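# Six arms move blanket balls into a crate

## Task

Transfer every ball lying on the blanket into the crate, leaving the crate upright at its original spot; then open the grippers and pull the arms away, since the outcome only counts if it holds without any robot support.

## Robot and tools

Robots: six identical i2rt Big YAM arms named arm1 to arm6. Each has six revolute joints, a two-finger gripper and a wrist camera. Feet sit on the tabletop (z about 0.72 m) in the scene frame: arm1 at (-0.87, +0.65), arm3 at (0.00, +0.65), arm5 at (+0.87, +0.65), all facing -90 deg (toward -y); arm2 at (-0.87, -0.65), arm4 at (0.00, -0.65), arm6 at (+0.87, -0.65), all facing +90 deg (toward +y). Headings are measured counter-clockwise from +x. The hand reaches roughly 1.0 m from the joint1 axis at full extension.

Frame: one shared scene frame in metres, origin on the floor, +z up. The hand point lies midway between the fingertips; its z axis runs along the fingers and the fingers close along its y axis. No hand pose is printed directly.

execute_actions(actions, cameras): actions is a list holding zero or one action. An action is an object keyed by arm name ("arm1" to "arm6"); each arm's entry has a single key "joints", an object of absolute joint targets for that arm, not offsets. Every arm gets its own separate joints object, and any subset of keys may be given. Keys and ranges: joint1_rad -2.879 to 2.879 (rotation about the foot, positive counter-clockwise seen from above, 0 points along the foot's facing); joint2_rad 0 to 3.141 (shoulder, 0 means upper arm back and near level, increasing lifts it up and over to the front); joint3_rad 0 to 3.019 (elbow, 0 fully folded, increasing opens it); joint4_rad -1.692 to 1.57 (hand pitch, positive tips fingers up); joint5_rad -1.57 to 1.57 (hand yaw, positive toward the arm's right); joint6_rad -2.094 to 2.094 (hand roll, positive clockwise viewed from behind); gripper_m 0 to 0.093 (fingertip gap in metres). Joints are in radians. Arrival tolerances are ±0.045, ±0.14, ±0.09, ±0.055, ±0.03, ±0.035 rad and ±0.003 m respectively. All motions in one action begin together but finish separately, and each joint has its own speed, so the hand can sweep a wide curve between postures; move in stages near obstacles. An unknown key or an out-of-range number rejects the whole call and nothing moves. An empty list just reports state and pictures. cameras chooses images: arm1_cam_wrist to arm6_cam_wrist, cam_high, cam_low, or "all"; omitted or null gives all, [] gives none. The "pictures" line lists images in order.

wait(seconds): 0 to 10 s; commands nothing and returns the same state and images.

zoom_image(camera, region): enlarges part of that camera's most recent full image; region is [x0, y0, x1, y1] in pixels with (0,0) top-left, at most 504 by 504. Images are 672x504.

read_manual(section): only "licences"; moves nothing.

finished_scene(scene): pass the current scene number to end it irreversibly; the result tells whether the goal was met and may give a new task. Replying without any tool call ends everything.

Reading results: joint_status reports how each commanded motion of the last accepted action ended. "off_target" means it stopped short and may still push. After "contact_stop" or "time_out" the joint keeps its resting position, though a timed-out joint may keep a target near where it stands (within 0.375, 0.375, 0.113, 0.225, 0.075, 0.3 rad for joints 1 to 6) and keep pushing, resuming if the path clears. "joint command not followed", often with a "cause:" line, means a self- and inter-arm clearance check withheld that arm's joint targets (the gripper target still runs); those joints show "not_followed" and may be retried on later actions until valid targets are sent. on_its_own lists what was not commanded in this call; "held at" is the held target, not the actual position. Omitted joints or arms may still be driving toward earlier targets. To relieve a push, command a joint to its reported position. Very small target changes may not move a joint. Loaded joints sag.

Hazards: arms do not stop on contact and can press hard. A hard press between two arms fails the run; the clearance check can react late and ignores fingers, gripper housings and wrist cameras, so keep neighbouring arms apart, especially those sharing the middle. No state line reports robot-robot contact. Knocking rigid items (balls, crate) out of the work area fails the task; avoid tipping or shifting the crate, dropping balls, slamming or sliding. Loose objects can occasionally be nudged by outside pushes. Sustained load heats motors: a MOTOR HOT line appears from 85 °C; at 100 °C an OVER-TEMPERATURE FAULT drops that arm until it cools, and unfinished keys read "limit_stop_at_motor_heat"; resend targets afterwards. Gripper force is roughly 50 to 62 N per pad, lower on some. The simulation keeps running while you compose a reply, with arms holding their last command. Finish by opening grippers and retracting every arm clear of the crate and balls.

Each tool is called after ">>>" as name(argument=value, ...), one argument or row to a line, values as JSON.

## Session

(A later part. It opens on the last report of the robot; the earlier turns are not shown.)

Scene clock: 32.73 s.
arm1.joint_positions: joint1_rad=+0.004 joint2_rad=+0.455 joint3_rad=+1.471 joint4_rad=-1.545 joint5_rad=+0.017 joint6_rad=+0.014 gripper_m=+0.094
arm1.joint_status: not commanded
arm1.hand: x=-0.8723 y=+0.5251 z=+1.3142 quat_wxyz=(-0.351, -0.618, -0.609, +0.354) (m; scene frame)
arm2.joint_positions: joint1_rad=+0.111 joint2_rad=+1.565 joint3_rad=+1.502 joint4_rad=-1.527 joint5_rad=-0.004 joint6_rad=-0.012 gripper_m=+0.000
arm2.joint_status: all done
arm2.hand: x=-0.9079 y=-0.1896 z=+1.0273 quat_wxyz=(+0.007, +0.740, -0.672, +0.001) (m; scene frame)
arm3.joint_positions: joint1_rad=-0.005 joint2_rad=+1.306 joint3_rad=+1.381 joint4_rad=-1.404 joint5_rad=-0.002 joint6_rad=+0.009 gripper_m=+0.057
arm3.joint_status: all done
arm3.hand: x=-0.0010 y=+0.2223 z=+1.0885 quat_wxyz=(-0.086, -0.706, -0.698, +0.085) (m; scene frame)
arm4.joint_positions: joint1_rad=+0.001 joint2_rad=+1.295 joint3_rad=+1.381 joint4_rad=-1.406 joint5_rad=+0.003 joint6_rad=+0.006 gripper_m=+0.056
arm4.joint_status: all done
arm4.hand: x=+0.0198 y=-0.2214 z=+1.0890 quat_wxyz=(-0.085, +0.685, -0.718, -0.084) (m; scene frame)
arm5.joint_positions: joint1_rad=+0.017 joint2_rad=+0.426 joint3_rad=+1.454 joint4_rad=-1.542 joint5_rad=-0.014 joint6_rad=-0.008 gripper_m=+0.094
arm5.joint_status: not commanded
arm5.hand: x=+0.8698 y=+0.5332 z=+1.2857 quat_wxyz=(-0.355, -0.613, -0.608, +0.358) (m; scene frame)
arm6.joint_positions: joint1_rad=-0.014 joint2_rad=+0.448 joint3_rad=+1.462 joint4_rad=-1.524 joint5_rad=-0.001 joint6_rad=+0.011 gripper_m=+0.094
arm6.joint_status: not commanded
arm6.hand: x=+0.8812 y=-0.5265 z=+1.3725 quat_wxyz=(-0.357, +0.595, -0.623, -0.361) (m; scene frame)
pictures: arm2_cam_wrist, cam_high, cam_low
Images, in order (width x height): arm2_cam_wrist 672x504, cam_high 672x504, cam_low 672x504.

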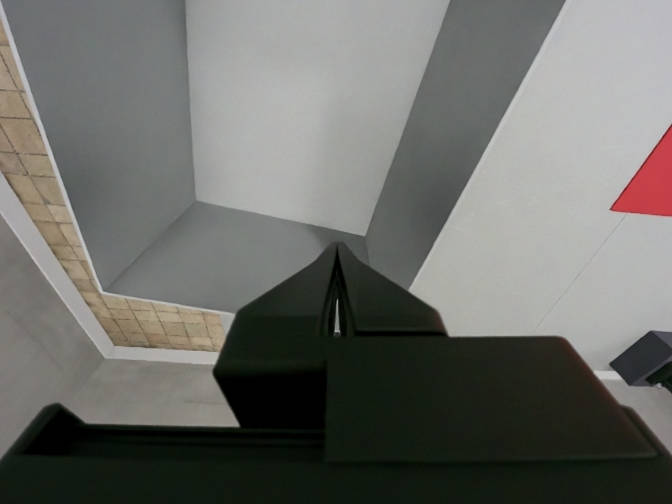

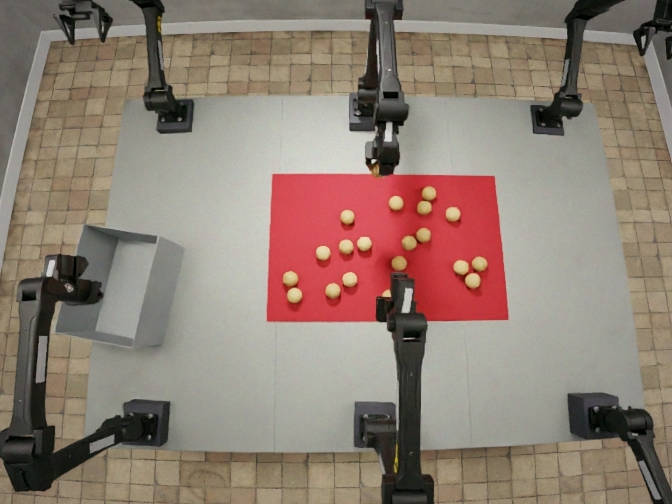

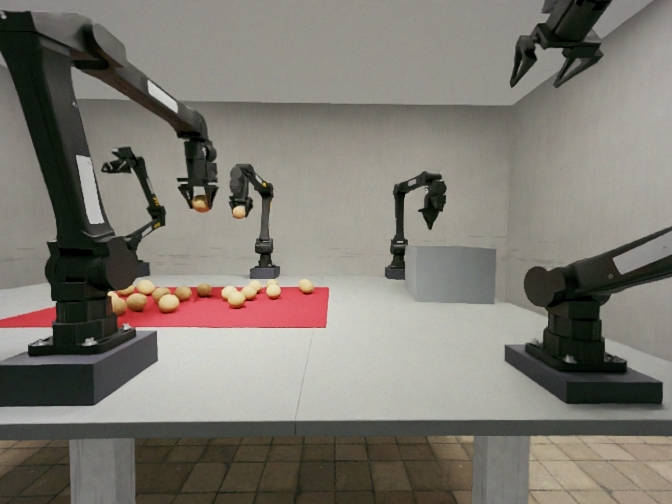

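>>> execute_actions(
  actions=[
    {"arm2":{"joints":{"joint2_rad":1.761,"joint3_rad":1.122,"joint4_rad":-0.92,"joint6_rad":0.1}}},
  ],
  cameras=["arm2_cam_wrist","cam_high"],
)

>>> execute_actions(
  actions=[
    {"arm2":{"joints":{"joint1_rad":-0.15,"joint6_rad":-0.15}}},
  ],
  cameras=["arm2_cam_wrist","cam_high"],
)

Scene clock: 35.90 s.
arm1.joint_positions: joint1_rad=+0.004 joint2_rad=+0.455 joint3_rad=+1.471 joint4_rad=-1.545 joint5_rad=+0.017 joint6_rad=+0.014 gripper_m=+0.094
arm1.joint_status: not commanded
arm1.hand: x=-0.8723 y=+0.5251 z=+1.3142 quat_wxyz=(-0.351, -0.618, -0.609, +0.354) (m; scene frame)
arm2.joint_positions: joint1_rad=+0.111 joint2_rad=+1.758 joint3_rad=+1.102 joint4_rad=-0.931 joint5_rad=-0.004 joint6_rad=+0.087 gripper_m=+0.000
arm2.joint_status: all done
arm2.hand: x=-0.9087 y=-0.1938 z=+0.7985 quat_wxyz=(+0.006, +0.706, -0.708, +0.000) (m; scene frame)
arm3.joint_positions: joint1_rad=-0.005 joint2_rad=+1.306 joint3_rad=+1.381 joint4_rad=-1.404 joint5_rad=-0.002 joint6_rad=+0.009 gripper_m=+0.057
arm3.joint_status: not commanded
arm3.hand: x=-0.0010 y=+0.2223 z=+1.0885 quat_wxyz=(-0.086, -0.706, -0.698, +0.085) (m; scene frame)
arm4.joint_positions: joint1_rad=+0.001 joint2_rad=+1.295 joint3_rad=+1.381 joint4_rad=-1.406 joint5_rad=+0.003 joint6_rad=+0.006 gripper_m=+0.056
arm4.joint_status: not commanded
arm4.hand: x=+0.0198 y=-0.2214 z=+1.0890 quat_wxyz=(-0.085, +0.685, -0.718, -0.084) (m; scene frame)
arm5.joint_positions: joint1_rad=+0.017 joint2_rad=+0.426 joint3_rad=+1.454 joint4_rad=-1.542 joint5_rad=-0.014 joint6_rad=-0.008 gripper_m=+0.094
arm5.joint_status: not commanded
arm5.hand: x=+0.8698 y=+0.5332 z=+1.2857 quat_wxyz=(-0.355, -0.613, -0.608, +0.358) (m; scene frame)
arm6.joint_positions: joint1_rad=-0.014 joint2_rad=+0.448 joint3_rad=+1.462 joint4_rad=-1.524 joint5_rad=-0.001 joint6_rad=+0.011 gripper_m=+0.094
arm6.joint_status: not commanded
arm6.hand: x=+0.8812 y=-0.5265 z=+1.3725 quat_wxyz=(-0.357, +0.595, -0.623, -0.361) (m; scene frame)
pictures: arm2_cam_wrist, cam_high
Images, in order (width x height): arm2_cam_wrist 672x504, cam_high 672x504.

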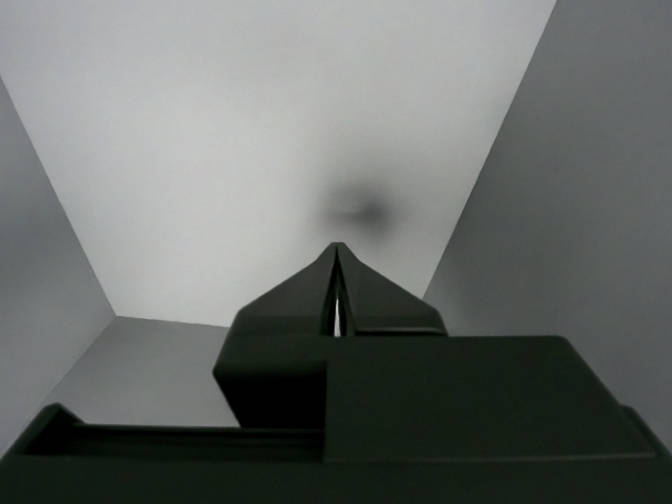

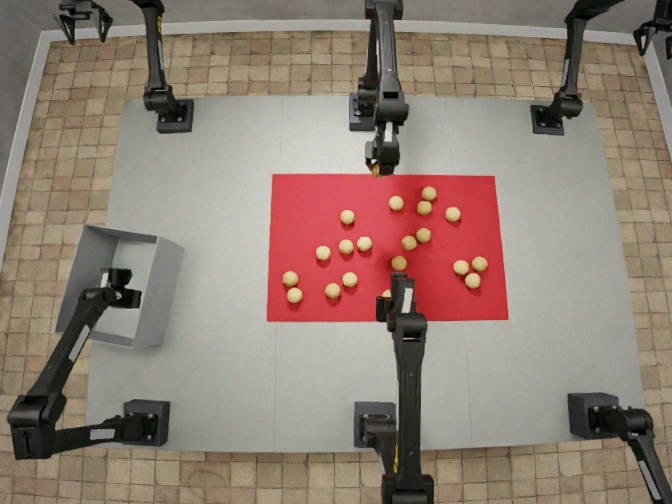

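Scene clock: 37.17 s.
arm1.joint_positions: joint1_rad=+0.004 joint2_rad=+0.455 joint3_rad=+1.471 joint4_rad=-1.545 joint5_rad=+0.017 joint6_rad=+0.014 gripper_m=+0.094
arm1.joint_status: not commanded
arm1.hand: x=-0.8723 y=+0.5251 z=+1.3142 quat_wxyz=(-0.351, -0.618, -0.609, +0.354) (m; scene frame)
arm2.joint_positions: joint1_rad=-0.159 joint2_rad=+1.758 joint3_rad=+1.103 joint4_rad=-0.926 joint5_rad=-0.001 joint6_rad=-0.137 gripper_m=+0.000
arm2.joint_status: all done
arm2.hand: x=-0.7851 y=-0.1987 z=+0.7980 quat_wxyz=(+0.004, +0.690, -0.724, -0.003) (m; scene frame)
arm3.joint_positions: joint1_rad=-0.005 joint2_rad=+1.306 joint3_rad=+1.381 joint4_rad=-1.404 joint5_rad=-0.002 joint6_rad=+0.009 gripper_m=+0.057
arm3.joint_status: not commanded
arm3.hand: x=-0.0010 y=+0.2223 z=+1.0885 quat_wxyz=(-0.086, -0.706, -0.698, +0.085) (m; scene frame)
arm4.joint_positions: joint1_rad=+0.001 joint2_rad=+1.295 joint3_rad=+1.381 joint4_rad=-1.406 joint5_rad=+0.003 joint6_rad=+0.006 gripper_m=+0.056
arm4.joint_status: not commanded
arm4.hand: x=+0.0198 y=-0.2214 z=+1.0890 quat_wxyz=(-0.085, +0.685, -0.718, -0.084) (m; scene frame)
arm5.joint_positions: joint1_rad=+0.017 joint2_rad=+0.426 joint3_rad=+1.454 joint4_rad=-1.542 joint5_rad=-0.014 joint6_rad=-0.008 gripper_m=+0.094
arm5.joint_status: not commanded
arm5.hand: x=+0.8698 y=+0.5332 z=+1.2857 quat_wxyz=(-0.355, -0.613, -0.608, +0.358) (m; scene frame)
arm6.joint_positions: joint1_rad=-0.014 joint2_rad=+0.448 joint3_rad=+1.462 joint4_rad=-1.524 joint5_rad=-0.001 joint6_rad=+0.011 gripper_m=+0.094
arm6.joint_status: not commanded
arm6.hand: x=+0.8812 y=-0.5265 z=+1.3725 quat_wxyz=(-0.357, +0.595, -0.623, -0.361) (m; scene frame)
pictures: arm2_cam_wrist, cam_high
Images, in order (width x height): arm2_cam_wrist 672x504, cam_high 672x504.

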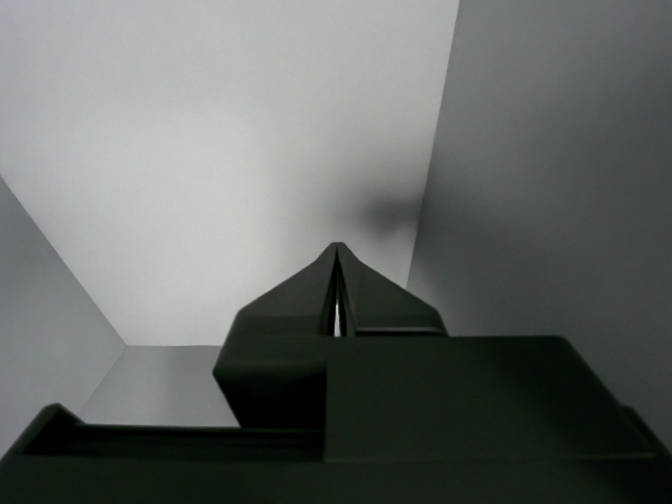

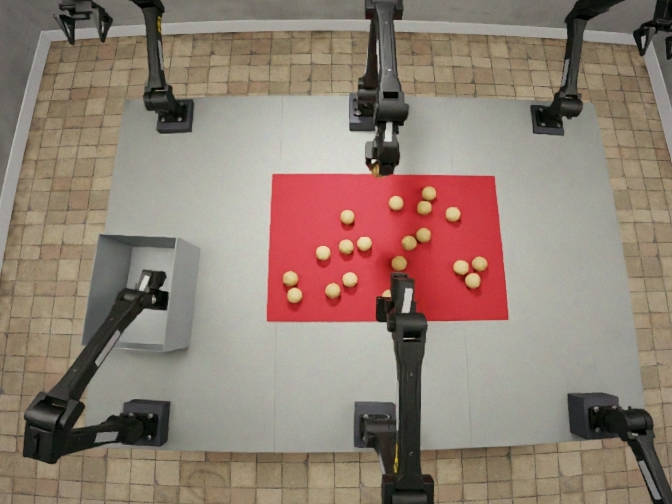

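>>> execute_actions(
  actions=[
    {"arm2":{"joints":{"joint1_rad":-0.3,"joint2_rad":1.857,"joint3_rad":1.293,"joint4_rad":-0.995,"joint6_rad":-0.2}}},
  ],
  cameras=["cam_high"],
)

>>> execute_actions(
  actions=[
    {"arm2":{"joints":{"joint1_rad":-0.47,"joint2_rad":1.97,"joint3_rad":1.465,"joint4_rad":-1.045,"joint6_rad":-0.375}}},
  ],
  cameras=["cam_high"],
)

Scene clock: 40.63 s.
arm1.joint_positions: joint1_rad=+0.004 joint2_rad=+0.455 joint3_rad=+1.471 joint4_rad=-1.545 joint5_rad=+0.017 joint6_rad=+0.014 gripper_m=+0.094
arm1.joint_status: not commanded
arm1.hand: x=-0.8723 y=+0.5251 z=+1.3142 quat_wxyz=(-0.351, -0.618, -0.609, +0.354) (m; scene frame)
arm2.joint_positions: joint1_rad=-0.308 joint2_rad=+1.857 joint3_rad=+1.259 joint4_rad=-0.987 joint5_rad=-0.003 joint6_rad=-0.188 gripper_m=+0.000
arm2.joint_status: all done
arm2.hand: x=-0.7036 y=-0.1724 z=+0.8001 quat_wxyz=(+0.006, +0.653, -0.757, -0.003) (m; scene frame)
arm3.joint_positions: joint1_rad=-0.005 joint2_rad=+1.306 joint3_rad=+1.381 joint4_rad=-1.404 joint5_rad=-0.002 joint6_rad=+0.009 gripper_m=+0.057
arm3.joint_status: not commanded
arm3.hand: x=-0.0010 y=+0.2223 z=+1.0885 quat_wxyz=(-0.086, -0.706, -0.698, +0.085) (m; scene frame)
arm4.joint_positions: joint1_rad=+0.001 joint2_rad=+1.295 joint3_rad=+1.381 joint4_rad=-1.406 joint5_rad=+0.003 joint6_rad=+0.006 gripper_m=+0.056
arm4.joint_status: not commanded
arm4.hand: x=+0.0198 y=-0.2214 z=+1.0890 quat_wxyz=(-0.085, +0.685, -0.718, -0.084) (m; scene frame)
arm5.joint_positions: joint1_rad=+0.017 joint2_rad=+0.426 joint3_rad=+1.454 joint4_rad=-1.542 joint5_rad=-0.014 joint6_rad=-0.008 gripper_m=+0.094
arm5.joint_status: not commanded
arm5.hand: x=+0.8698 y=+0.5332 z=+1.2857 quat_wxyz=(-0.355, -0.613, -0.608, +0.358) (m; scene frame)
arm6.joint_positions: joint1_rad=-0.014 joint2_rad=+0.448 joint3_rad=+1.462 joint4_rad=-1.524 joint5_rad=-0.001 joint6_rad=+0.011 gripper_m=+0.094
arm6.joint_status: not commanded
arm6.hand: x=+0.8812 y=-0.5265 z=+1.3725 quat_wxyz=(-0.357, +0.595, -0.623, -0.361) (m; scene frame)
pictures: cam_high
Images, in order (width x height): cam_high 672x504.

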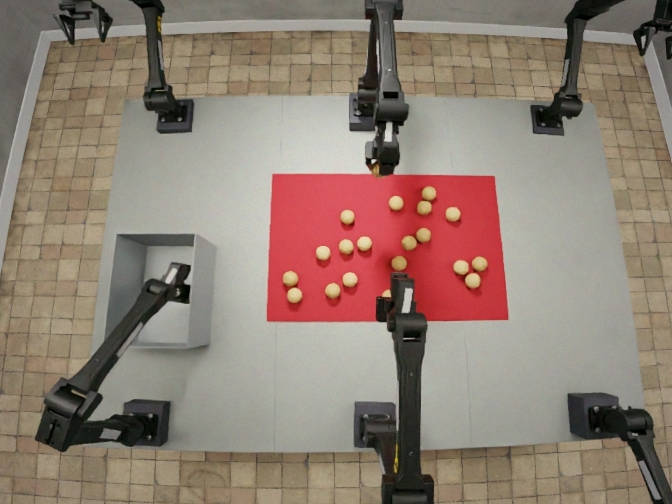

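Scene clock: 41.83 s.
arm1.joint_positions: joint1_rad=+0.004 joint2_rad=+0.455 joint3_rad=+1.471 joint4_rad=-1.545 joint5_rad=+0.017 joint6_rad=+0.014 gripper_m=+0.094
arm1.joint_status: not commanded
arm1.hand: x=-0.8723 y=+0.5251 z=+1.3142 quat_wxyz=(-0.351, -0.618, -0.609, +0.354) (m; scene frame)
arm2.joint_positions: joint1_rad=-0.477 joint2_rad=+1.967 joint3_rad=+1.426 joint4_rad=-1.043 joint5_rad=-0.002 joint6_rad=-0.363 gripper_m=+0.000
arm2.joint_status: all done
arm2.hand: x=-0.6018 y=-0.1642 z=+0.7973 quat_wxyz=(+0.006, +0.655, -0.755, -0.004) (m; scene frame)
arm3.joint_positions: joint1_rad=-0.005 joint2_rad=+1.306 joint3_rad=+1.381 joint4_rad=-1.404 joint5_rad=-0.002 joint6_rad=+0.009 gripper_m=+0.057
arm3.joint_status: not commanded
arm3.hand: x=-0.0010 y=+0.2223 z=+1.0885 quat_wxyz=(-0.086, -0.706, -0.698, +0.085) (m; scene frame)
arm4.joint_positions: joint1_rad=+0.001 joint2_rad=+1.295 joint3_rad=+1.381 joint4_rad=-1.406 joint5_rad=+0.003 joint6_rad=+0.006 gripper_m=+0.056
arm4.joint_status: not commanded
arm4.hand: x=+0.0198 y=-0.2214 z=+1.0890 quat_wxyz=(-0.085, +0.685, -0.718, -0.084) (m; scene frame)
arm5.joint_positions: joint1_rad=+0.017 joint2_rad=+0.426 joint3_rad=+1.454 joint4_rad=-1.542 joint5_rad=-0.014 joint6_rad=-0.008 gripper_m=+0.094
arm5.joint_status: not commanded
arm5.hand: x=+0.8698 y=+0.5332 z=+1.2857 quat_wxyz=(-0.355, -0.613, -0.608, +0.358) (m; scene frame)
arm6.joint_positions: joint1_rad=-0.014 joint2_rad=+0.448 joint3_rad=+1.462 joint4_rad=-1.524 joint5_rad=-0.001 joint6_rad=+0.011 gripper_m=+0.094
arm6.joint_status: not commanded
arm6.hand: x=+0.8812 y=-0.5265 z=+1.3725 quat_wxyz=(-0.357, +0.595, -0.623, -0.361) (m; scene frame)
pictures: cam_high
Images, in order (width x height): cam_high 672x504.

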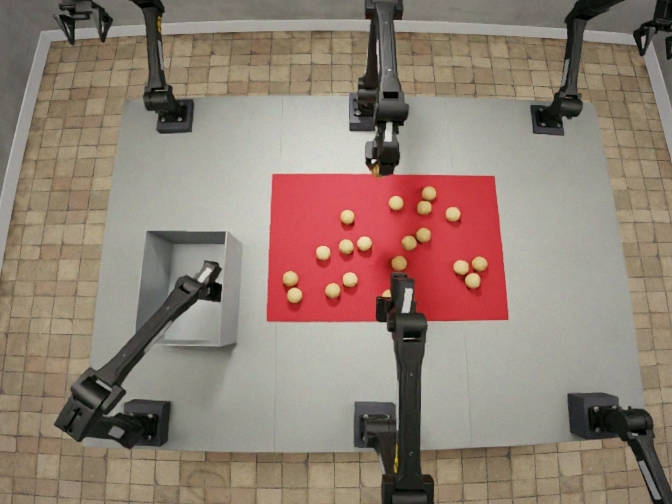

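>>> zoom_image(
  camera="cam_high",
  region=[100, 180, 300, 340],
)

Region (100, 180, 300, 340) of cam_high's 672x504 image, scaled by 2.520, with more detail than that image has; it fills the top 403 rows of this view, and the rest is white.

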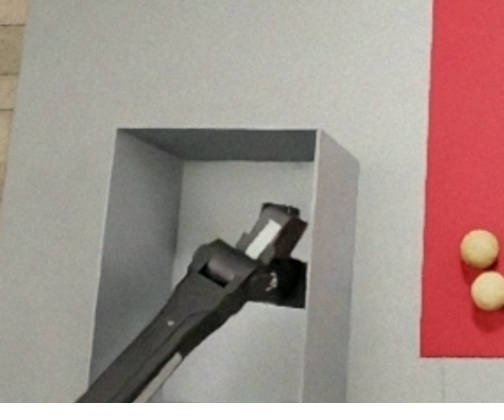

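>>> execute_actions(
  actions=[
    {"arm2":{"joints":{"joint1_rad":-0.225,"joint6_rad":-0.12}}},
  ],
  cameras=[],
)

>>> execute_actions(
  actions=[
    {"arm2":{"joints":{"joint2_rad":2.05,"joint3_rad":1.575,"joint4_rad":-1.065}}},
  ],
  cameras=["cam_high","arm2_cam_wrist"],
)

>>> zoom_image(
  camera="cam_high",
  region=[100, 180, 300, 340],
)

Scene clock: 44.80 s.
arm1.joint_positions: joint1_rad=+0.004 joint2_rad=+0.455 joint3_rad=+1.471 joint4_rad=-1.545 joint5_rad=+0.017 joint6_rad=+0.014 gripper_m=+0.094
arm1.joint_status: not commanded
arm1.hand: x=-0.8723 y=+0.5251 z=+1.3142 quat_wxyz=(-0.351, -0.618, -0.609, +0.354) (m; scene frame)
arm2.joint_positions: joint1_rad=-0.224 joint2_rad=+1.967 joint3_rad=+1.426 joint4_rad=-1.043 joint5_rad=-0.001 joint6_rad=-0.133 gripper_m=+0.000
arm2.joint_status: all done
arm2.hand: x=-0.7320 y=-0.1125 z=+0.7985 quat_wxyz=(+0.005, +0.664, -0.748, -0.002) (m; scene frame)
arm3.joint_positions: joint1_rad=-0.005 joint2_rad=+1.306 joint3_rad=+1.381 joint4_rad=-1.404 joint5_rad=-0.002 joint6_rad=+0.009 gripper_m=+0.057
arm3.joint_status: not commanded
arm3.hand: x=-0.0010 y=+0.2223 z=+1.0885 quat_wxyz=(-0.086, -0.706, -0.698, +0.085) (m; scene frame)
arm4.joint_positions: joint1_rad=+0.001 joint2_rad=+1.295 joint3_rad=+1.381 joint4_rad=-1.406 joint5_rad=+0.003 joint6_rad=+0.006 gripper_m=+0.056
arm4.joint_status: not commanded
arm4.hand: x=+0.0198 y=-0.2214 z=+1.0890 quat_wxyz=(-0.085, +0.685, -0.718, -0.084) (m; scene frame)
arm5.joint_positions: joint1_rad=+0.017 joint2_rad=+0.426 joint3_rad=+1.454 joint4_rad=-1.542 joint5_rad=-0.014 joint6_rad=-0.008 gripper_m=+0.094
arm5.joint_status: not commanded
arm5.hand: x=+0.8698 y=+0.5332 z=+1.2857 quat_wxyz=(-0.355, -0.613, -0.608, +0.358) (m; scene frame)
arm6.joint_positions: joint1_rad=-0.014 joint2_rad=+0.448 joint3_rad=+1.462 joint4_rad=-1.524 joint5_rad=-0.001 joint6_rad=+0.011 gripper_m=+0.094
arm6.joint_status: not commanded
arm6.hand: x=+0.8812 y=-0.5265 z=+1.3725 quat_wxyz=(-0.357, +0.595, -0.623, -0.361) (m; scene frame)
pictures: none
No camera images: the call's "cameras" was empty. Leave "cameras" out to get every camera's image.

Scene clock: 45.53 s.
arm1.joint_positions: joint1_rad=+0.004 joint2_rad=+0.455 joint3_rad=+1.471 joint4_rad=-1.545 joint5_rad=+0.017 joint6_rad=+0.014 gripper_m=+0.094
arm1.joint_status: not commanded
arm1.hand: x=-0.8723 y=+0.5251 z=+1.3142 quat_wxyz=(-0.351, -0.618, -0.609, +0.354) (m; scene frame)
arm2.joint_positions: joint1_rad=-0.224 joint2_rad=+2.038 joint3_rad=+1.534 joint4_rad=-1.058 joint5_rad=-0.001 joint6_rad=-0.132 gripper_m=+0.000
arm2.joint_status: all done
arm2.hand: x=-0.7235 y=-0.0791 z=+0.7951 quat_wxyz=(-0.004, +0.664, -0.748, -0.008) (m; scene frame)
arm3.joint_positions: joint1_rad=-0.005 joint2_rad=+1.306 joint3_rad=+1.381 joint4_rad=-1.404 joint5_rad=-0.002 joint6_rad=+0.009 gripper_m=+0.057
arm3.joint_status: not commanded
arm3.hand: x=-0.0010 y=+0.2223 z=+1.0885 quat_wxyz=(-0.086, -0.706, -0.698, +0.085) (m; scene frame)
arm4.joint_positions: joint1_rad=+0.001 joint2_rad=+1.295 joint3_rad=+1.381 joint4_rad=-1.406 joint5_rad=+0.003 joint6_rad=+0.006 gripper_m=+0.056
arm4.joint_status: not commanded
arm4.hand: x=+0.0198 y=-0.2214 z=+1.0890 quat_wxyz=(-0.085, +0.685, -0.718, -0.084) (m; scene frame)
arm5.joint_positions: joint1_rad=+0.017 joint2_rad=+0.426 joint3_rad=+1.454 joint4_rad=-1.542 joint5_rad=-0.014 joint6_rad=-0.008 gripper_m=+0.094
arm5.joint_status: not commanded
arm5.hand: x=+0.8698 y=+0.5332 z=+1.2857 quat_wxyz=(-0.355, -0.613, -0.608, +0.358) (m; scene frame)
arm6.joint_positions: joint1_rad=-0.014 joint2_rad=+0.448 joint3_rad=+1.462 joint4_rad=-1.524 joint5_rad=-0.001 joint6_rad=+0.011 gripper_m=+0.094
arm6.joint_status: not commanded
arm6.hand: x=+0.8812 y=-0.5265 z=+1.3725 quat_wxyz=(-0.357, +0.595, -0.623, -0.361) (m; scene frame)
pictures: arm2_cam_wrist, cam_high
Images, in order (width x height): arm2_cam_wrist 672x504, cam_high 672x504.

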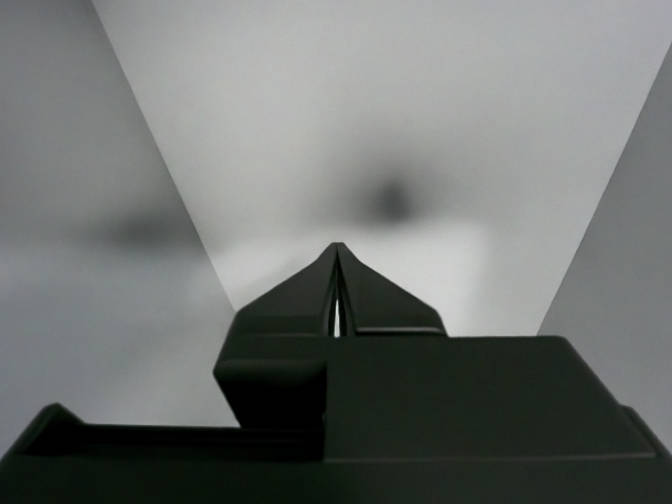

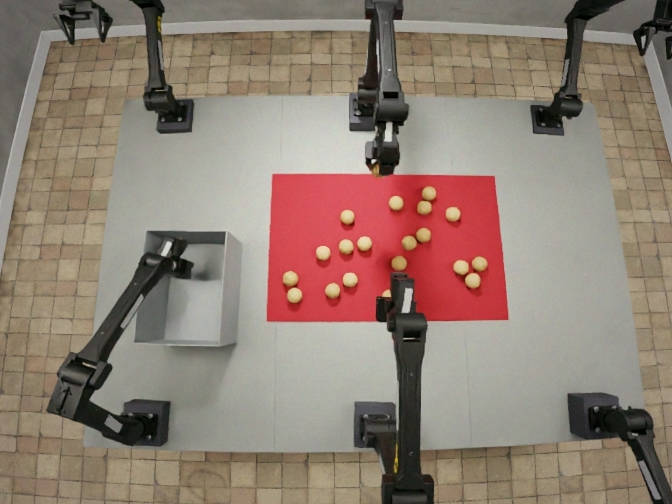

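Region (100, 180, 300, 340) of cam_high's 672x504 image, scaled by 2.520, with more detail than that image has; it fills the top 403 rows of this view, and the rest is white.

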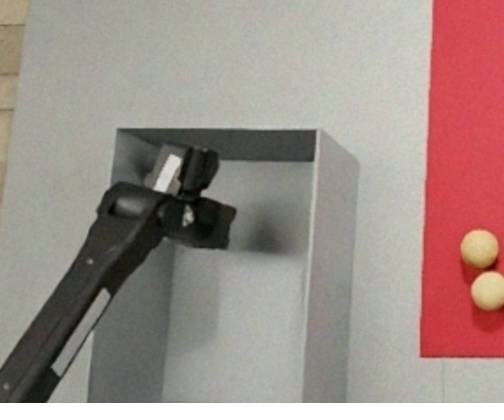

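>>> execute_actions(
  actions=[
    {"arm2":{"joints":{"joint2_rad":2.11,"joint3_rad":1.68,"joint4_rad":-1.11}}},
  ],
  cameras=["cam_high"],
)

>>> zoom_image(
  camera="cam_high",
  region=[100, 180, 300, 340],
)

Scene clock: 46.90 s.
arm1.joint_positions: joint1_rad=+0.004 joint2_rad=+0.455 joint3_rad=+1.471 joint4_rad=-1.545 joint5_rad=+0.017 joint6_rad=+0.014 gripper_m=+0.094
arm1.joint_status: not commanded
arm1.hand: x=-0.8723 y=+0.5251 z=+1.3142 quat_wxyz=(-0.351, -0.618, -0.609, +0.354) (m; scene frame)
arm2.joint_positions: joint1_rad=-0.224 joint2_rad=+2.098 joint3_rad=+1.633 joint4_rad=-1.101 joint5_rad=-0.001 joint6_rad=-0.132 gripper_m=+0.000
arm2.joint_status: all done
arm2.hand: x=-0.7175 y=-0.0557 z=+0.7939 quat_wxyz=(-0.002, +0.664, -0.748, -0.007) (m; scene frame)
arm3.joint_positions: joint1_rad=-0.005 joint2_rad=+1.306 joint3_rad=+1.381 joint4_rad=-1.404 joint5_rad=-0.002 joint6_rad=+0.009 gripper_m=+0.057
arm3.joint_status: not commanded
arm3.hand: x=-0.0010 y=+0.2223 z=+1.0885 quat_wxyz=(-0.086, -0.706, -0.698, +0.085) (m; scene frame)
arm4.joint_positions: joint1_rad=+0.001 joint2_rad=+1.295 joint3_rad=+1.381 joint4_rad=-1.406 joint5_rad=+0.003 joint6_rad=+0.006 gripper_m=+0.056
arm4.joint_status: not commanded
arm4.hand: x=+0.0198 y=-0.2214 z=+1.0890 quat_wxyz=(-0.085, +0.685, -0.718, -0.084) (m; scene frame)
arm5.joint_positions: joint1_rad=+0.017 joint2_rad=+0.426 joint3_rad=+1.454 joint4_rad=-1.542 joint5_rad=-0.014 joint6_rad=-0.008 gripper_m=+0.094
arm5.joint_status: not commanded
arm5.hand: x=+0.8698 y=+0.5332 z=+1.2857 quat_wxyz=(-0.355, -0.613, -0.608, +0.358) (m; scene frame)
arm6.joint_positions: joint1_rad=-0.014 joint2_rad=+0.448 joint3_rad=+1.462 joint4_rad=-1.524 joint5_rad=-0.001 joint6_rad=+0.011 gripper_m=+0.094
arm6.joint_status: not commanded
arm6.hand: x=+0.8812 y=-0.5265 z=+1.3725 quat_wxyz=(-0.357, +0.595, -0.623, -0.361) (m; scene frame)
pictures: cam_high
Images, in order (width x height): cam_high 672x504.

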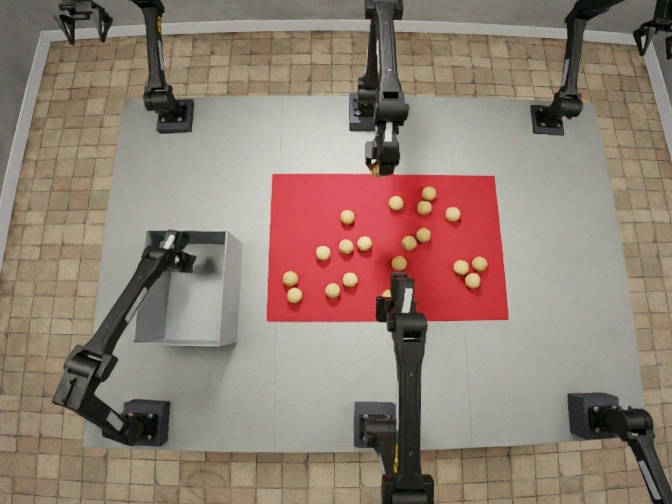

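Region (100, 180, 300, 340) of cam_high's 672x504 image, scaled by 2.520, with more detail than that image has; it fills the top 403 rows of this view, and the rest is white.

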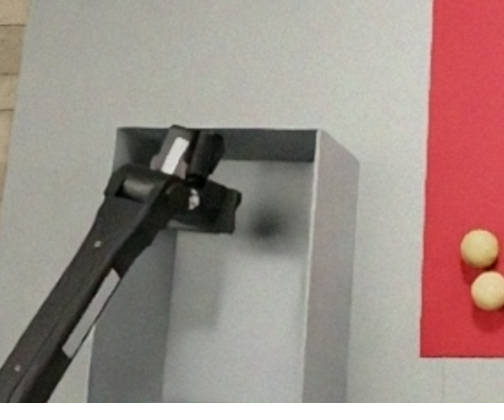

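>>> execute_actions(
  actions=[
    {"arm2":{"joints":{"joint2_rad":2.19,"joint3_rad":1.82,"joint4_rad":-1.17}}},
  ],
  cameras=[],
)

>>> execute_actions(
  actions=[
    {"arm2":{"joints":{"joint2_rad":2.258,"joint3_rad":1.95,"joint4_rad":-1.23}}},
  ],
  cameras=["cam_high"],
)

>>> zoom_image(
  camera="cam_high",
  region=[100, 180, 300, 340],
)

Scene clock: 48.17 s.
arm1.joint_positions: joint1_rad=+0.004 joint2_rad=+0.455 joint3_rad=+1.471 joint4_rad=-1.545 joint5_rad=+0.017 joint6_rad=+0.014 gripper_m=+0.094
arm1.joint_status: not commanded
arm1.hand: x=-0.8723 y=+0.5251 z=+1.3142 quat_wxyz=(-0.351, -0.618, -0.609, +0.354) (m; scene frame)
arm2.joint_positions: joint1_rad=-0.224 joint2_rad=+2.179 joint3_rad=+1.768 joint4_rad=-1.165 joint5_rad=-0.001 joint6_rad=-0.132 gripper_m=+0.000
arm2.joint_status: all done
arm2.hand: x=-0.7103 y=-0.0275 z=+0.7913 quat_wxyz=(+0.002, +0.664, -0.748, -0.004) (m; scene frame)
arm3.joint_positions: joint1_rad=-0.005 joint2_rad=+1.306 joint3_rad=+1.381 joint4_rad=-1.404 joint5_rad=-0.002 joint6_rad=+0.009 gripper_m=+0.057
arm3.joint_status: not commanded
arm3.hand: x=-0.0010 y=+0.2223 z=+1.0885 quat_wxyz=(-0.086, -0.706, -0.698, +0.085) (m; scene frame)
arm4.joint_positions: joint1_rad=+0.001 joint2_rad=+1.295 joint3_rad=+1.381 joint4_rad=-1.406 joint5_rad=+0.003 joint6_rad=+0.006 gripper_m=+0.056
arm4.joint_status: not commanded
arm4.hand: x=+0.0198 y=-0.2214 z=+1.0890 quat_wxyz=(-0.085, +0.685, -0.718, -0.084) (m; scene frame)
arm5.joint_positions: joint1_rad=+0.017 joint2_rad=+0.426 joint3_rad=+1.454 joint4_rad=-1.542 joint5_rad=-0.014 joint6_rad=-0.008 gripper_m=+0.094
arm5.joint_status: not commanded
arm5.hand: x=+0.8698 y=+0.5332 z=+1.2857 quat_wxyz=(-0.355, -0.613, -0.608, +0.358) (m; scene frame)
arm6.joint_positions: joint1_rad=-0.014 joint2_rad=+0.448 joint3_rad=+1.462 joint4_rad=-1.524 joint5_rad=-0.001 joint6_rad=+0.011 gripper_m=+0.094
arm6.joint_status: not commanded
arm6.hand: x=+0.8812 y=-0.5265 z=+1.3725 quat_wxyz=(-0.357, +0.595, -0.623, -0.361) (m; scene frame)
pictures: none
No camera images: the call's "cameras" was empty. Leave "cameras" out to get every camera's image.

Scene clock: 48.97 s.
arm1.joint_positions: joint1_rad=+0.004 joint2_rad=+0.455 joint3_rad=+1.471 joint4_rad=-1.545 joint5_rad=+0.017 joint6_rad=+0.014 gripper_m=+0.094
arm1.joint_status: not commanded
arm1.hand: x=-0.8723 y=+0.5251 z=+1.3142 quat_wxyz=(-0.351, -0.618, -0.609, +0.354) (m; scene frame)
arm2.joint_positions: joint1_rad=-0.224 joint2_rad=+2.247 joint3_rad=+1.895 joint4_rad=-1.226 joint5_rad=-0.001 joint6_rad=-0.132 gripper_m=+0.000
arm2.joint_status: all done
arm2.hand: x=-0.7038 y=-0.0023 z=+0.7939 quat_wxyz=(+0.002, +0.664, -0.748, -0.004) (m; scene frame)
arm3.joint_positions: joint1_rad=-0.005 joint2_rad=+1.306 joint3_rad=+1.381 joint4_rad=-1.404 joint5_rad=-0.002 joint6_rad=+0.009 gripper_m=+0.057
arm3.joint_status: not commanded
arm3.hand: x=-0.0010 y=+0.2223 z=+1.0885 quat_wxyz=(-0.086, -0.706, -0.698, +0.085) (m; scene frame)
arm4.joint_positions: joint1_rad=+0.001 joint2_rad=+1.295 joint3_rad=+1.381 joint4_rad=-1.406 joint5_rad=+0.003 joint6_rad=+0.006 gripper_m=+0.056
arm4.joint_status: not commanded
arm4.hand: x=+0.0198 y=-0.2214 z=+1.0890 quat_wxyz=(-0.085, +0.685, -0.718, -0.084) (m; scene frame)
arm5.joint_positions: joint1_rad=+0.017 joint2_rad=+0.426 joint3_rad=+1.454 joint4_rad=-1.542 joint5_rad=-0.014 joint6_rad=-0.008 gripper_m=+0.094
arm5.joint_status: not commanded
arm5.hand: x=+0.8698 y=+0.5332 z=+1.2857 quat_wxyz=(-0.355, -0.613, -0.608, +0.358) (m; scene frame)
arm6.joint_positions: joint1_rad=-0.014 joint2_rad=+0.448 joint3_rad=+1.462 joint4_rad=-1.524 joint5_rad=-0.001 joint6_rad=+0.011 gripper_m=+0.094
arm6.joint_status: not commanded
arm6.hand: x=+0.8812 y=-0.5265 z=+1.3725 quat_wxyz=(-0.357, +0.595, -0.623, -0.361) (m; scene frame)
pictures: cam_high
Images, in order (width x height): cam_high 672x504.

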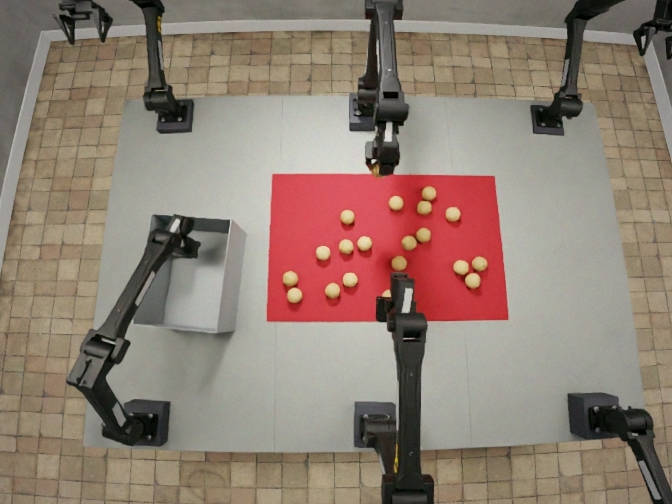

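Region (100, 180, 300, 340) of cam_high's 672x504 image, scaled by 2.520, with more detail than that image has; it fills the top 403 rows of this view, and the rest is white.

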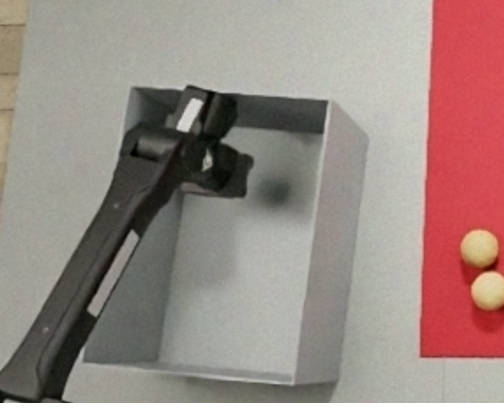

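>>> execute_actions(
  actions=[
    {"arm2":{"joints":{"joint2_rad":2.11,"joint3_rad":1.66,"joint4_rad":-1.11}}},
  ],
  cameras=[],
)

>>> execute_actions(
  actions=[
    {"arm2":{"joints":{"joint1_rad":-0.1,"joint2_rad":1.6,"joint3_rad":1.55,"joint4_rad":-1.5,"joint6_rad":0}}},
  ],
  cameras=[],
)

>>> execute_actions(
  actions=[
    {"arm2":{"joints":{"joint1_rad":0.3,"joint2_rad":0.9,"joint3_rad":1.45,"joint4_rad":-1.5}}},
  ],
  cameras=["cam_high","cam_low"],
)

>>> zoom_image(
  camera="cam_high",
  region=[100, 180, 300, 340],
)

Scene clock: 51.03 s.
arm1.joint_positions: joint1_rad=+0.004 joint2_rad=+0.455 joint3_rad=+1.471 joint4_rad=-1.545 joint5_rad=+0.017 joint6_rad=+0.014 gripper_m=+0.094
arm1.joint_status: not commanded
arm1.hand: x=-0.8723 y=+0.5251 z=+1.3142 quat_wxyz=(-0.351, -0.618, -0.609, +0.354) (m; scene frame)
arm2.joint_positions: joint1_rad=-0.224 joint2_rad=+2.099 joint3_rad=+1.658 joint4_rad=-1.121 joint5_rad=-0.001 joint6_rad=-0.132 gripper_m=+0.000
arm2.joint_status: all done
arm2.hand: x=-0.7161 y=-0.0506 z=+0.8020 quat_wxyz=(-0.004, +0.664, -0.748, -0.008) (m; scene frame)
arm3.joint_positions: joint1_rad=-0.005 joint2_rad=+1.306 joint3_rad=+1.381 joint4_rad=-1.404 joint5_rad=-0.002 joint6_rad=+0.009 gripper_m=+0.057
arm3.joint_status: not commanded
arm3.hand: x=-0.0010 y=+0.2223 z=+1.0885 quat_wxyz=(-0.086, -0.706, -0.698, +0.085) (m; scene frame)
arm4.joint_positions: joint1_rad=+0.001 joint2_rad=+1.295 joint3_rad=+1.381 joint4_rad=-1.406 joint5_rad=+0.003 joint6_rad=+0.006 gripper_m=+0.056
arm4.joint_status: not commanded
arm4.hand: x=+0.0198 y=-0.2214 z=+1.0890 quat_wxyz=(-0.085, +0.685, -0.718, -0.084) (m; scene frame)
arm5.joint_positions: joint1_rad=+0.017 joint2_rad=+0.426 joint3_rad=+1.454 joint4_rad=-1.542 joint5_rad=-0.014 joint6_rad=-0.008 gripper_m=+0.094
arm5.joint_status: not commanded
arm5.hand: x=+0.8698 y=+0.5332 z=+1.2857 quat_wxyz=(-0.355, -0.613, -0.608, +0.358) (m; scene frame)
arm6.joint_positions: joint1_rad=-0.014 joint2_rad=+0.448 joint3_rad=+1.462 joint4_rad=-1.524 joint5_rad=-0.001 joint6_rad=+0.011 gripper_m=+0.094
arm6.joint_status: not commanded
arm6.hand: x=+0.8812 y=-0.5265 z=+1.3725 quat_wxyz=(-0.357, +0.595, -0.623, -0.361) (m; scene frame)
pictures: none
No camera images: the call's "cameras" was empty. Leave "cameras" out to get every camera's image.

Scene clock: 52.57 s.
arm1.joint_positions: joint1_rad=+0.004 joint2_rad=+0.455 joint3_rad=+1.471 joint4_rad=-1.545 joint5_rad=+0.017 joint6_rad=+0.014 gripper_m=+0.094
arm1.joint_status: not commanded
arm1.hand: x=-0.8723 y=+0.5251 z=+1.3142 quat_wxyz=(-0.351, -0.618, -0.609, +0.354) (m; scene frame)
arm2.joint_positions: joint1_rad=-0.091 joint2_rad=+1.601 joint3_rad=+1.537 joint4_rad=-1.492 joint5_rad=+0.002 joint6_rad=-0.012 gripper_m=+0.000
arm2.joint_status: all done
arm2.hand: x=-0.8106 y=-0.1694 z=+1.0237 quat_wxyz=(-0.007, +0.669, -0.743, -0.009) (m; scene frame)
arm3.joint_positions: joint1_rad=-0.005 joint2_rad=+1.306 joint3_rad=+1.381 joint4_rad=-1.404 joint5_rad=-0.002 joint6_rad=+0.009 gripper_m=+0.057
arm3.joint_status: not commanded
arm3.hand: x=-0.0010 y=+0.2223 z=+1.0885 quat_wxyz=(-0.086, -0.706, -0.698, +0.085) (m; scene frame)
arm4.joint_positions: joint1_rad=+0.001 joint2_rad=+1.295 joint3_rad=+1.381 joint4_rad=-1.406 joint5_rad=+0.003 joint6_rad=+0.006 gripper_m=+0.056
arm4.joint_status: not commanded
arm4.hand: x=+0.0198 y=-0.2214 z=+1.0890 quat_wxyz=(-0.085, +0.685, -0.718, -0.084) (m; scene frame)
arm5.joint_positions: joint1_rad=+0.017 joint2_rad=+0.426 joint3_rad=+1.454 joint4_rad=-1.542 joint5_rad=-0.014 joint6_rad=-0.008 gripper_m=+0.094
arm5.joint_status: not commanded
arm5.hand: x=+0.8698 y=+0.5332 z=+1.2857 quat_wxyz=(-0.355, -0.613, -0.608, +0.358) (m; scene frame)
arm6.joint_positions: joint1_rad=-0.014 joint2_rad=+0.448 joint3_rad=+1.462 joint4_rad=-1.524 joint5_rad=-0.001 joint6_rad=+0.011 gripper_m=+0.094
arm6.joint_status: not commanded
arm6.hand: x=+0.8812 y=-0.5265 z=+1.3725 quat_wxyz=(-0.357, +0.595, -0.623, -0.361) (m; scene frame)
pictures: none
No camera images: the call's "cameras" was empty. Leave "cameras" out to get every camera's image.

Scene clock: 54.13 s.
arm1.joint_positions: joint1_rad=+0.004 joint2_rad=+0.455 joint3_rad=+1.471 joint4_rad=-1.545 joint5_rad=+0.017 joint6_rad=+0.014 gripper_m=+0.094
arm1.joint_status: not commanded
arm1.hand: x=-0.8723 y=+0.5251 z=+1.3142 quat_wxyz=(-0.351, -0.618, -0.609, +0.354) (m; scene frame)
arm2.joint_positions: joint1_rad=+0.304 joint2_rad=+0.905 joint3_rad=+1.436 joint4_rad=-1.492 joint5_rad=+0.000 joint6_rad=-0.011 gripper_m=+0.000
arm2.joint_status: all done
arm2.hand: x=-0.9522 y=-0.3544 z=+1.2483 quat_wxyz=(-0.183, +0.763, -0.570, -0.243) (m; scene frame)
arm3.joint_positions: joint1_rad=-0.005 joint2_rad=+1.306 joint3_rad=+1.381 joint4_rad=-1.404 joint5_rad=-0.002 joint6_rad=+0.009 gripper_m=+0.057
arm3.joint_status: not commanded
arm3.hand: x=-0.0010 y=+0.2223 z=+1.0885 quat_wxyz=(-0.086, -0.706, -0.698, +0.085) (m; scene frame)
arm4.joint_positions: joint1_rad=+0.001 joint2_rad=+1.295 joint3_rad=+1.381 joint4_rad=-1.406 joint5_rad=+0.003 joint6_rad=+0.006 gripper_m=+0.056
arm4.joint_status: not commanded
arm4.hand: x=+0.0198 y=-0.2214 z=+1.0890 quat_wxyz=(-0.085, +0.685, -0.718, -0.084) (m; scene frame)
arm5.joint_positions: joint1_rad=+0.017 joint2_rad=+0.426 joint3_rad=+1.454 joint4_rad=-1.542 joint5_rad=-0.014 joint6_rad=-0.008 gripper_m=+0.094
arm5.joint_status: not commanded
arm5.hand: x=+0.8698 y=+0.5332 z=+1.2857 quat_wxyz=(-0.355, -0.613, -0.608, +0.358) (m; scene frame)
arm6.joint_positions: joint1_rad=-0.014 joint2_rad=+0.448 joint3_rad=+1.462 joint4_rad=-1.524 joint5_rad=-0.001 joint6_rad=+0.011 gripper_m=+0.094
arm6.joint_status: not commanded
arm6.hand: x=+0.8812 y=-0.5265 z=+1.3725 quat_wxyz=(-0.357, +0.595, -0.623, -0.361) (m; scene frame)
pictures: cam_high, cam_low
Images, in order (width x height): cam_high 672x504, cam_low 672x504.

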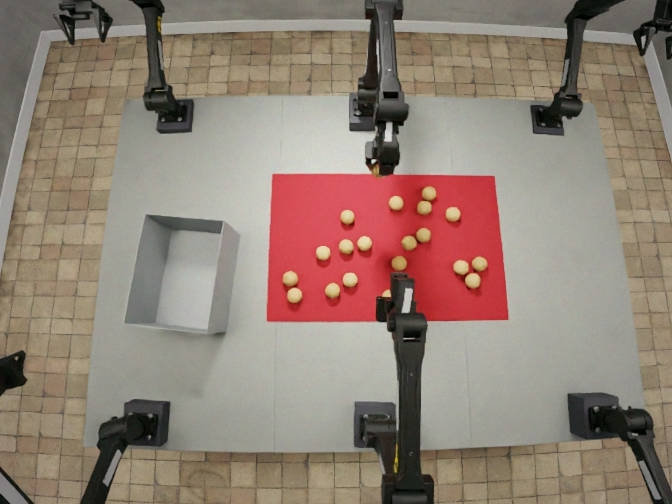

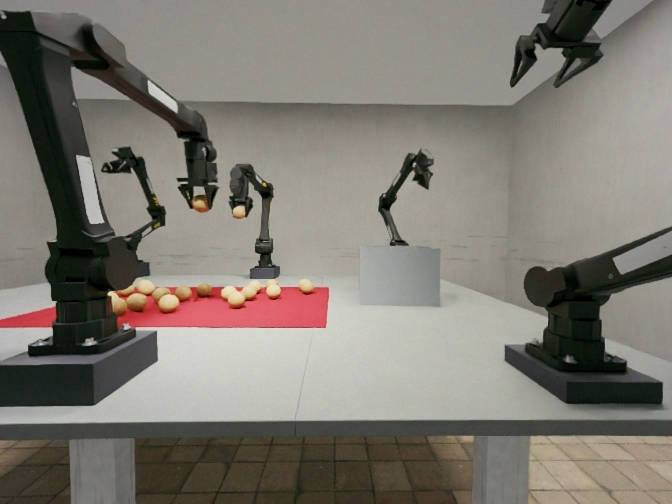

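Region (100, 180, 300, 340) of cam_high's 672x504 image, scaled by 2.520, with more detail than that image has; it fills the top 403 rows of this view, and the rest is white.

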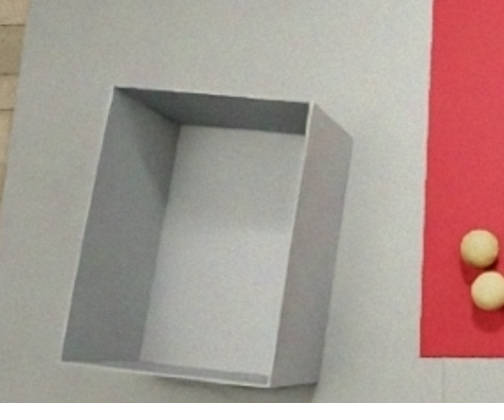

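>>> execute_actions(
  actions=[
    {"arm2":{"joints":{"joint1_rad":-0.225,"joint2_rad":1.6,"joint3_rad":1.575,"joint4_rad":-1.5,"joint6_rad":-0.12}}},
  ],
  cameras=[],
)

>>> execute_actions(
  actions=[
    {"arm2":{"joints":{"joint2_rad":2.05,"joint4_rad":-1.065}}},
  ],
  cameras=[],
)

>>> execute_actions(
  actions=[
    {"arm2":{"joints":{"joint2_rad":2.15,"joint3_rad":1.76,"joint4_rad":-1.14}}},
  ],
  cameras=[],
)

>>> execute_actions(
  actions=[
    {"arm2":{"joints":{"joint2_rad":2.258,"joint3_rad":1.95,"joint4_rad":-1.23}}},
  ],
  cameras=[],
)

>>> execute_actions(
  actions=[
    {"arm2":{"joints":{"joint2_rad":2.375,"joint3_rad":2.17,"joint4_rad":-1.325}}},
  ],
  cameras=["cam_high"],
)

Scene clock: 58.57 s.
arm1.joint_positions: joint1_rad=+0.004 joint2_rad=+0.455 joint3_rad=+1.471 joint4_rad=-1.545 joint5_rad=+0.017 joint6_rad=+0.014 gripper_m=+0.094
arm1.joint_status: not commanded
arm1.hand: x=-0.8723 y=+0.5251 z=+1.3142 quat_wxyz=(-0.351, -0.618, -0.609, +0.354) (m; scene frame)
arm2.joint_positions: joint1_rad=-0.232 joint2_rad=+1.598 joint3_rad=+1.556 joint4_rad=-1.495 joint5_rad=+0.000 joint6_rad=-0.108 gripper_m=+0.000
arm2.joint_status: all done
arm2.hand: x=-0.7429 y=-0.1786 z=+1.0320 quat_wxyz=(-0.014, +0.652, -0.758, -0.015) (m; scene frame)
arm3.joint_positions: joint1_rad=-0.005 joint2_rad=+1.306 joint3_rad=+1.381 joint4_rad=-1.404 joint5_rad=-0.002 joint6_rad=+0.009 gripper_m=+0.057
arm3.joint_status: not commanded
arm3.hand: x=-0.0010 y=+0.2223 z=+1.0885 quat_wxyz=(-0.086, -0.706, -0.698, +0.085) (m; scene frame)
arm4.joint_positions: joint1_rad=+0.001 joint2_rad=+1.295 joint3_rad=+1.381 joint4_rad=-1.406 joint5_rad=+0.003 joint6_rad=+0.006 gripper_m=+0.056
arm4.joint_status: not commanded
arm4.hand: x=+0.0198 y=-0.2214 z=+1.0890 quat_wxyz=(-0.085, +0.685, -0.718, -0.084) (m; scene frame)
arm5.joint_positions: joint1_rad=+0.017 joint2_rad=+0.426 joint3_rad=+1.454 joint4_rad=-1.542 joint5_rad=-0.014 joint6_rad=-0.008 gripper_m=+0.094
arm5.joint_status: not commanded
arm5.hand: x=+0.8698 y=+0.5332 z=+1.2857 quat_wxyz=(-0.355, -0.613, -0.608, +0.358) (m; scene frame)
arm6.joint_positions: joint1_rad=-0.014 joint2_rad=+0.448 joint3_rad=+1.462 joint4_rad=-1.524 joint5_rad=-0.001 joint6_rad=+0.011 gripper_m=+0.094
arm6.joint_status: not commanded
arm6.hand: x=+0.8812 y=-0.5265 z=+1.3725 quat_wxyz=(-0.357, +0.595, -0.623, -0.361) (m; scene frame)
pictures: none
No camera images: the call's "cameras" was empty. Leave "cameras" out to get every camera's image.

Scene clock: 60.00 s.
arm1.joint_positions: joint1_rad=+0.004 joint2_rad=+0.455 joint3_rad=+1.471 joint4_rad=-1.545 joint5_rad=+0.017 joint6_rad=+0.014 gripper_m=+0.094
arm1.joint_status: not commanded
arm1.hand: x=-0.8723 y=+0.5251 z=+1.3142 quat_wxyz=(-0.351, -0.618, -0.609, +0.354) (m; scene frame)
arm2.joint_positions: joint1_rad=-0.232 joint2_rad=+2.046 joint3_rad=+1.556 joint4_rad=-1.076 joint5_rad=+0.000 joint6_rad=-0.108 gripper_m=+0.000
arm2.joint_status: all done
arm2.hand: x=-0.7176 y=-0.0760 z=+0.7982 quat_wxyz=(-0.003, +0.652, -0.758, -0.007) (m; scene frame)
arm3.joint_positions: joint1_rad=-0.005 joint2_rad=+1.306 joint3_rad=+1.381 joint4_rad=-1.404 joint5_rad=-0.002 joint6_rad=+0.009 gripper_m=+0.057
arm3.joint_status: not commanded
arm3.hand: x=-0.0010 y=+0.2223 z=+1.0885 quat_wxyz=(-0.086, -0.706, -0.698, +0.085) (m; scene frame)
arm4.joint_positions: joint1_rad=+0.001 joint2_rad=+1.295 joint3_rad=+1.381 joint4_rad=-1.406 joint5_rad=+0.003 joint6_rad=+0.006 gripper_m=+0.056
arm4.joint_status: not commanded
arm4.hand: x=+0.0198 y=-0.2214 z=+1.0890 quat_wxyz=(-0.085, +0.685, -0.718, -0.084) (m; scene frame)
arm5.joint_positions: joint1_rad=+0.017 joint2_rad=+0.426 joint3_rad=+1.454 joint4_rad=-1.542 joint5_rad=-0.014 joint6_rad=-0.008 gripper_m=+0.094
arm5.joint_status: not commanded
arm5.hand: x=+0.8698 y=+0.5332 z=+1.2857 quat_wxyz=(-0.355, -0.613, -0.608, +0.358) (m; scene frame)
arm6.joint_positions: joint1_rad=-0.014 joint2_rad=+0.448 joint3_rad=+1.462 joint4_rad=-1.524 joint5_rad=-0.001 joint6_rad=+0.011 gripper_m=+0.094
arm6.joint_status: not commanded
arm6.hand: x=+0.8812 y=-0.5265 z=+1.3725 quat_wxyz=(-0.357, +0.595, -0.623, -0.361) (m; scene frame)
pictures: none
No camera images: the call's "cameras" was empty. Leave "cameras" out to get every camera's image.

Scene clock: 60.93 s.
arm1.joint_positions: joint1_rad=+0.004 joint2_rad=+0.455 joint3_rad=+1.471 joint4_rad=-1.545 joint5_rad=+0.017 joint6_rad=+0.014 gripper_m=+0.094
arm1.joint_status: not commanded
arm1.hand: x=-0.8723 y=+0.5251 z=+1.3142 quat_wxyz=(-0.351, -0.618, -0.609, +0.354) (m; scene frame)
arm2.joint_positions: joint1_rad=-0.232 joint2_rad=+2.148 joint3_rad=+1.719 joint4_rad=-1.130 joint5_rad=+0.000 joint6_rad=-0.108 gripper_m=+0.000
arm2.joint_status: all done
arm2.hand: x=-0.7071 y=-0.0359 z=+0.7935 quat_wxyz=(-0.005, +0.652, -0.758, -0.008) (m; scene frame)
arm3.joint_positions: joint1_rad=-0.005 joint2_rad=+1.306 joint3_rad=+1.381 joint4_rad=-1.404 joint5_rad=-0.002 joint6_rad=+0.009 gripper_m=+0.057
arm3.joint_status: not commanded
arm3.hand: x=-0.0010 y=+0.2223 z=+1.0885 quat_wxyz=(-0.086, -0.706, -0.698, +0.085) (m; scene frame)
arm4.joint_positions: joint1_rad=+0.001 joint2_rad=+1.295 joint3_rad=+1.381 joint4_rad=-1.406 joint5_rad=+0.003 joint6_rad=+0.006 gripper_m=+0.056
arm4.joint_status: not commanded
arm4.hand: x=+0.0198 y=-0.2214 z=+1.0890 quat_wxyz=(-0.085, +0.685, -0.718, -0.084) (m; scene frame)
arm5.joint_positions: joint1_rad=+0.017 joint2_rad=+0.426 joint3_rad=+1.454 joint4_rad=-1.542 joint5_rad=-0.014 joint6_rad=-0.008 gripper_m=+0.094
arm5.joint_status: not commanded
arm5.hand: x=+0.8698 y=+0.5332 z=+1.2857 quat_wxyz=(-0.355, -0.613, -0.608, +0.358) (m; scene frame)
arm6.joint_positions: joint1_rad=-0.014 joint2_rad=+0.448 joint3_rad=+1.462 joint4_rad=-1.524 joint5_rad=-0.001 joint6_rad=+0.011 gripper_m=+0.094
arm6.joint_status: not commanded
arm6.hand: x=+0.8812 y=-0.5265 z=+1.3725 quat_wxyz=(-0.357, +0.595, -0.623, -0.361) (m; scene frame)
pictures: none
No camera images: the call's "cameras" was empty. Leave "cameras" out to get every camera's image.

Scene clock: 61.83 s.
arm1.joint_positions: joint1_rad=+0.004 joint2_rad=+0.455 joint3_rad=+1.471 joint4_rad=-1.545 joint5_rad=+0.017 joint6_rad=+0.014 gripper_m=+0.094
arm1.joint_status: not commanded
arm1.hand: x=-0.8723 y=+0.5251 z=+1.3142 quat_wxyz=(-0.351, -0.618, -0.609, +0.354) (m; scene frame)
arm2.joint_positions: joint1_rad=-0.232 joint2_rad=+2.248 joint3_rad=+1.894 joint4_rad=-1.225 joint5_rad=+0.000 joint6_rad=-0.109 gripper_m=+0.000
arm2.joint_status: all done
arm2.hand: x=-0.6986 y=-0.0040 z=+0.7929 quat_wxyz=(+0.003, +0.652, -0.758, -0.003) (m; scene frame)
arm3.joint_positions: joint1_rad=-0.005 joint2_rad=+1.306 joint3_rad=+1.381 joint4_rad=-1.404 joint5_rad=-0.002 joint6_rad=+0.009 gripper_m=+0.057
arm3.joint_status: not commanded
arm3.hand: x=-0.0010 y=+0.2223 z=+1.0885 quat_wxyz=(-0.086, -0.706, -0.698, +0.085) (m; scene frame)
arm4.joint_positions: joint1_rad=+0.001 joint2_rad=+1.295 joint3_rad=+1.381 joint4_rad=-1.406 joint5_rad=+0.003 joint6_rad=+0.006 gripper_m=+0.056
arm4.joint_status: not commanded
arm4.hand: x=+0.0198 y=-0.2214 z=+1.0890 quat_wxyz=(-0.085, +0.685, -0.718, -0.084) (m; scene frame)
arm5.joint_positions: joint1_rad=+0.017 joint2_rad=+0.426 joint3_rad=+1.454 joint4_rad=-1.542 joint5_rad=-0.014 joint6_rad=-0.008 gripper_m=+0.094
arm5.joint_status: not commanded
arm5.hand: x=+0.8698 y=+0.5332 z=+1.2857 quat_wxyz=(-0.355, -0.613, -0.608, +0.358) (m; scene frame)
arm6.joint_positions: joint1_rad=-0.014 joint2_rad=+0.448 joint3_rad=+1.462 joint4_rad=-1.524 joint5_rad=-0.001 joint6_rad=+0.011 gripper_m=+0.094
arm6.joint_status: not commanded
arm6.hand: x=+0.8812 y=-0.5265 z=+1.3725 quat_wxyz=(-0.357, +0.595, -0.623, -0.361) (m; scene frame)
pictures: none
No camera images: the call's "cameras" was empty. Leave "cameras" out to get every camera's image.

Scene clock: 62.80 s.
arm1.joint_positions: joint1_rad=+0.004 joint2_rad=+0.455 joint3_rad=+1.471 joint4_rad=-1.545 joint5_rad=+0.017 joint6_rad=+0.014 gripper_m=+0.094
arm1.joint_status: not commanded
arm1.hand: x=-0.8723 y=+0.5251 z=+1.3142 quat_wxyz=(-0.351, -0.618, -0.609, +0.354) (m; scene frame)
arm2.joint_positions: joint1_rad=-0.232 joint2_rad=+2.367 joint3_rad=+2.114 joint4_rad=-1.321 joint5_rad=+0.000 joint6_rad=-0.111 gripper_m=+0.000
arm2.joint_status: all done
arm2.hand: x=-0.6883 y=+0.0351 z=+0.7933 quat_wxyz=(+0.001, +0.653, -0.757, -0.004) (m; scene frame)
arm3.joint_positions: joint1_rad=-0.005 joint2_rad=+1.306 joint3_rad=+1.381 joint4_rad=-1.404 joint5_rad=-0.002 joint6_rad=+0.009 gripper_m=+0.057
arm3.joint_status: not commanded
arm3.hand: x=-0.0010 y=+0.2223 z=+1.0885 quat_wxyz=(-0.086, -0.706, -0.698, +0.085) (m; scene frame)
arm4.joint_positions: joint1_rad=+0.001 joint2_rad=+1.295 joint3_rad=+1.381 joint4_rad=-1.406 joint5_rad=+0.003 joint6_rad=+0.006 gripper_m=+0.056
arm4.joint_status: not commanded
arm4.hand: x=+0.0198 y=-0.2214 z=+1.0890 quat_wxyz=(-0.085, +0.685, -0.718, -0.084) (m; scene frame)
arm5.joint_positions: joint1_rad=+0.017 joint2_rad=+0.426 joint3_rad=+1.454 joint4_rad=-1.542 joint5_rad=-0.014 joint6_rad=-0.008 gripper_m=+0.094
arm5.joint_status: not commanded
arm5.hand: x=+0.8698 y=+0.5332 z=+1.2857 quat_wxyz=(-0.355, -0.613, -0.608, +0.358) (m; scene frame)
arm6.joint_positions: joint1_rad=-0.014 joint2_rad=+0.448 joint3_rad=+1.462 joint4_rad=-1.524 joint5_rad=-0.001 joint6_rad=+0.011 gripper_m=+0.094
arm6.joint_status: not commanded
arm6.hand: x=+0.8812 y=-0.5265 z=+1.3725 quat_wxyz=(-0.357, +0.595, -0.623, -0.361) (m; scene frame)
pictures: cam_high
Images, in order (width x height): cam_high 672x504.

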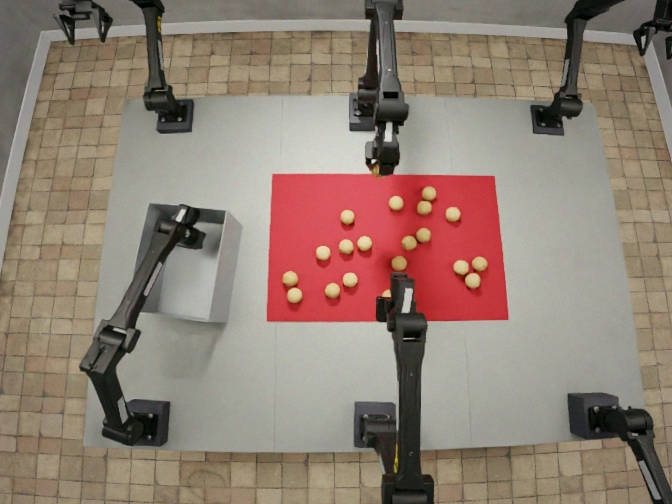

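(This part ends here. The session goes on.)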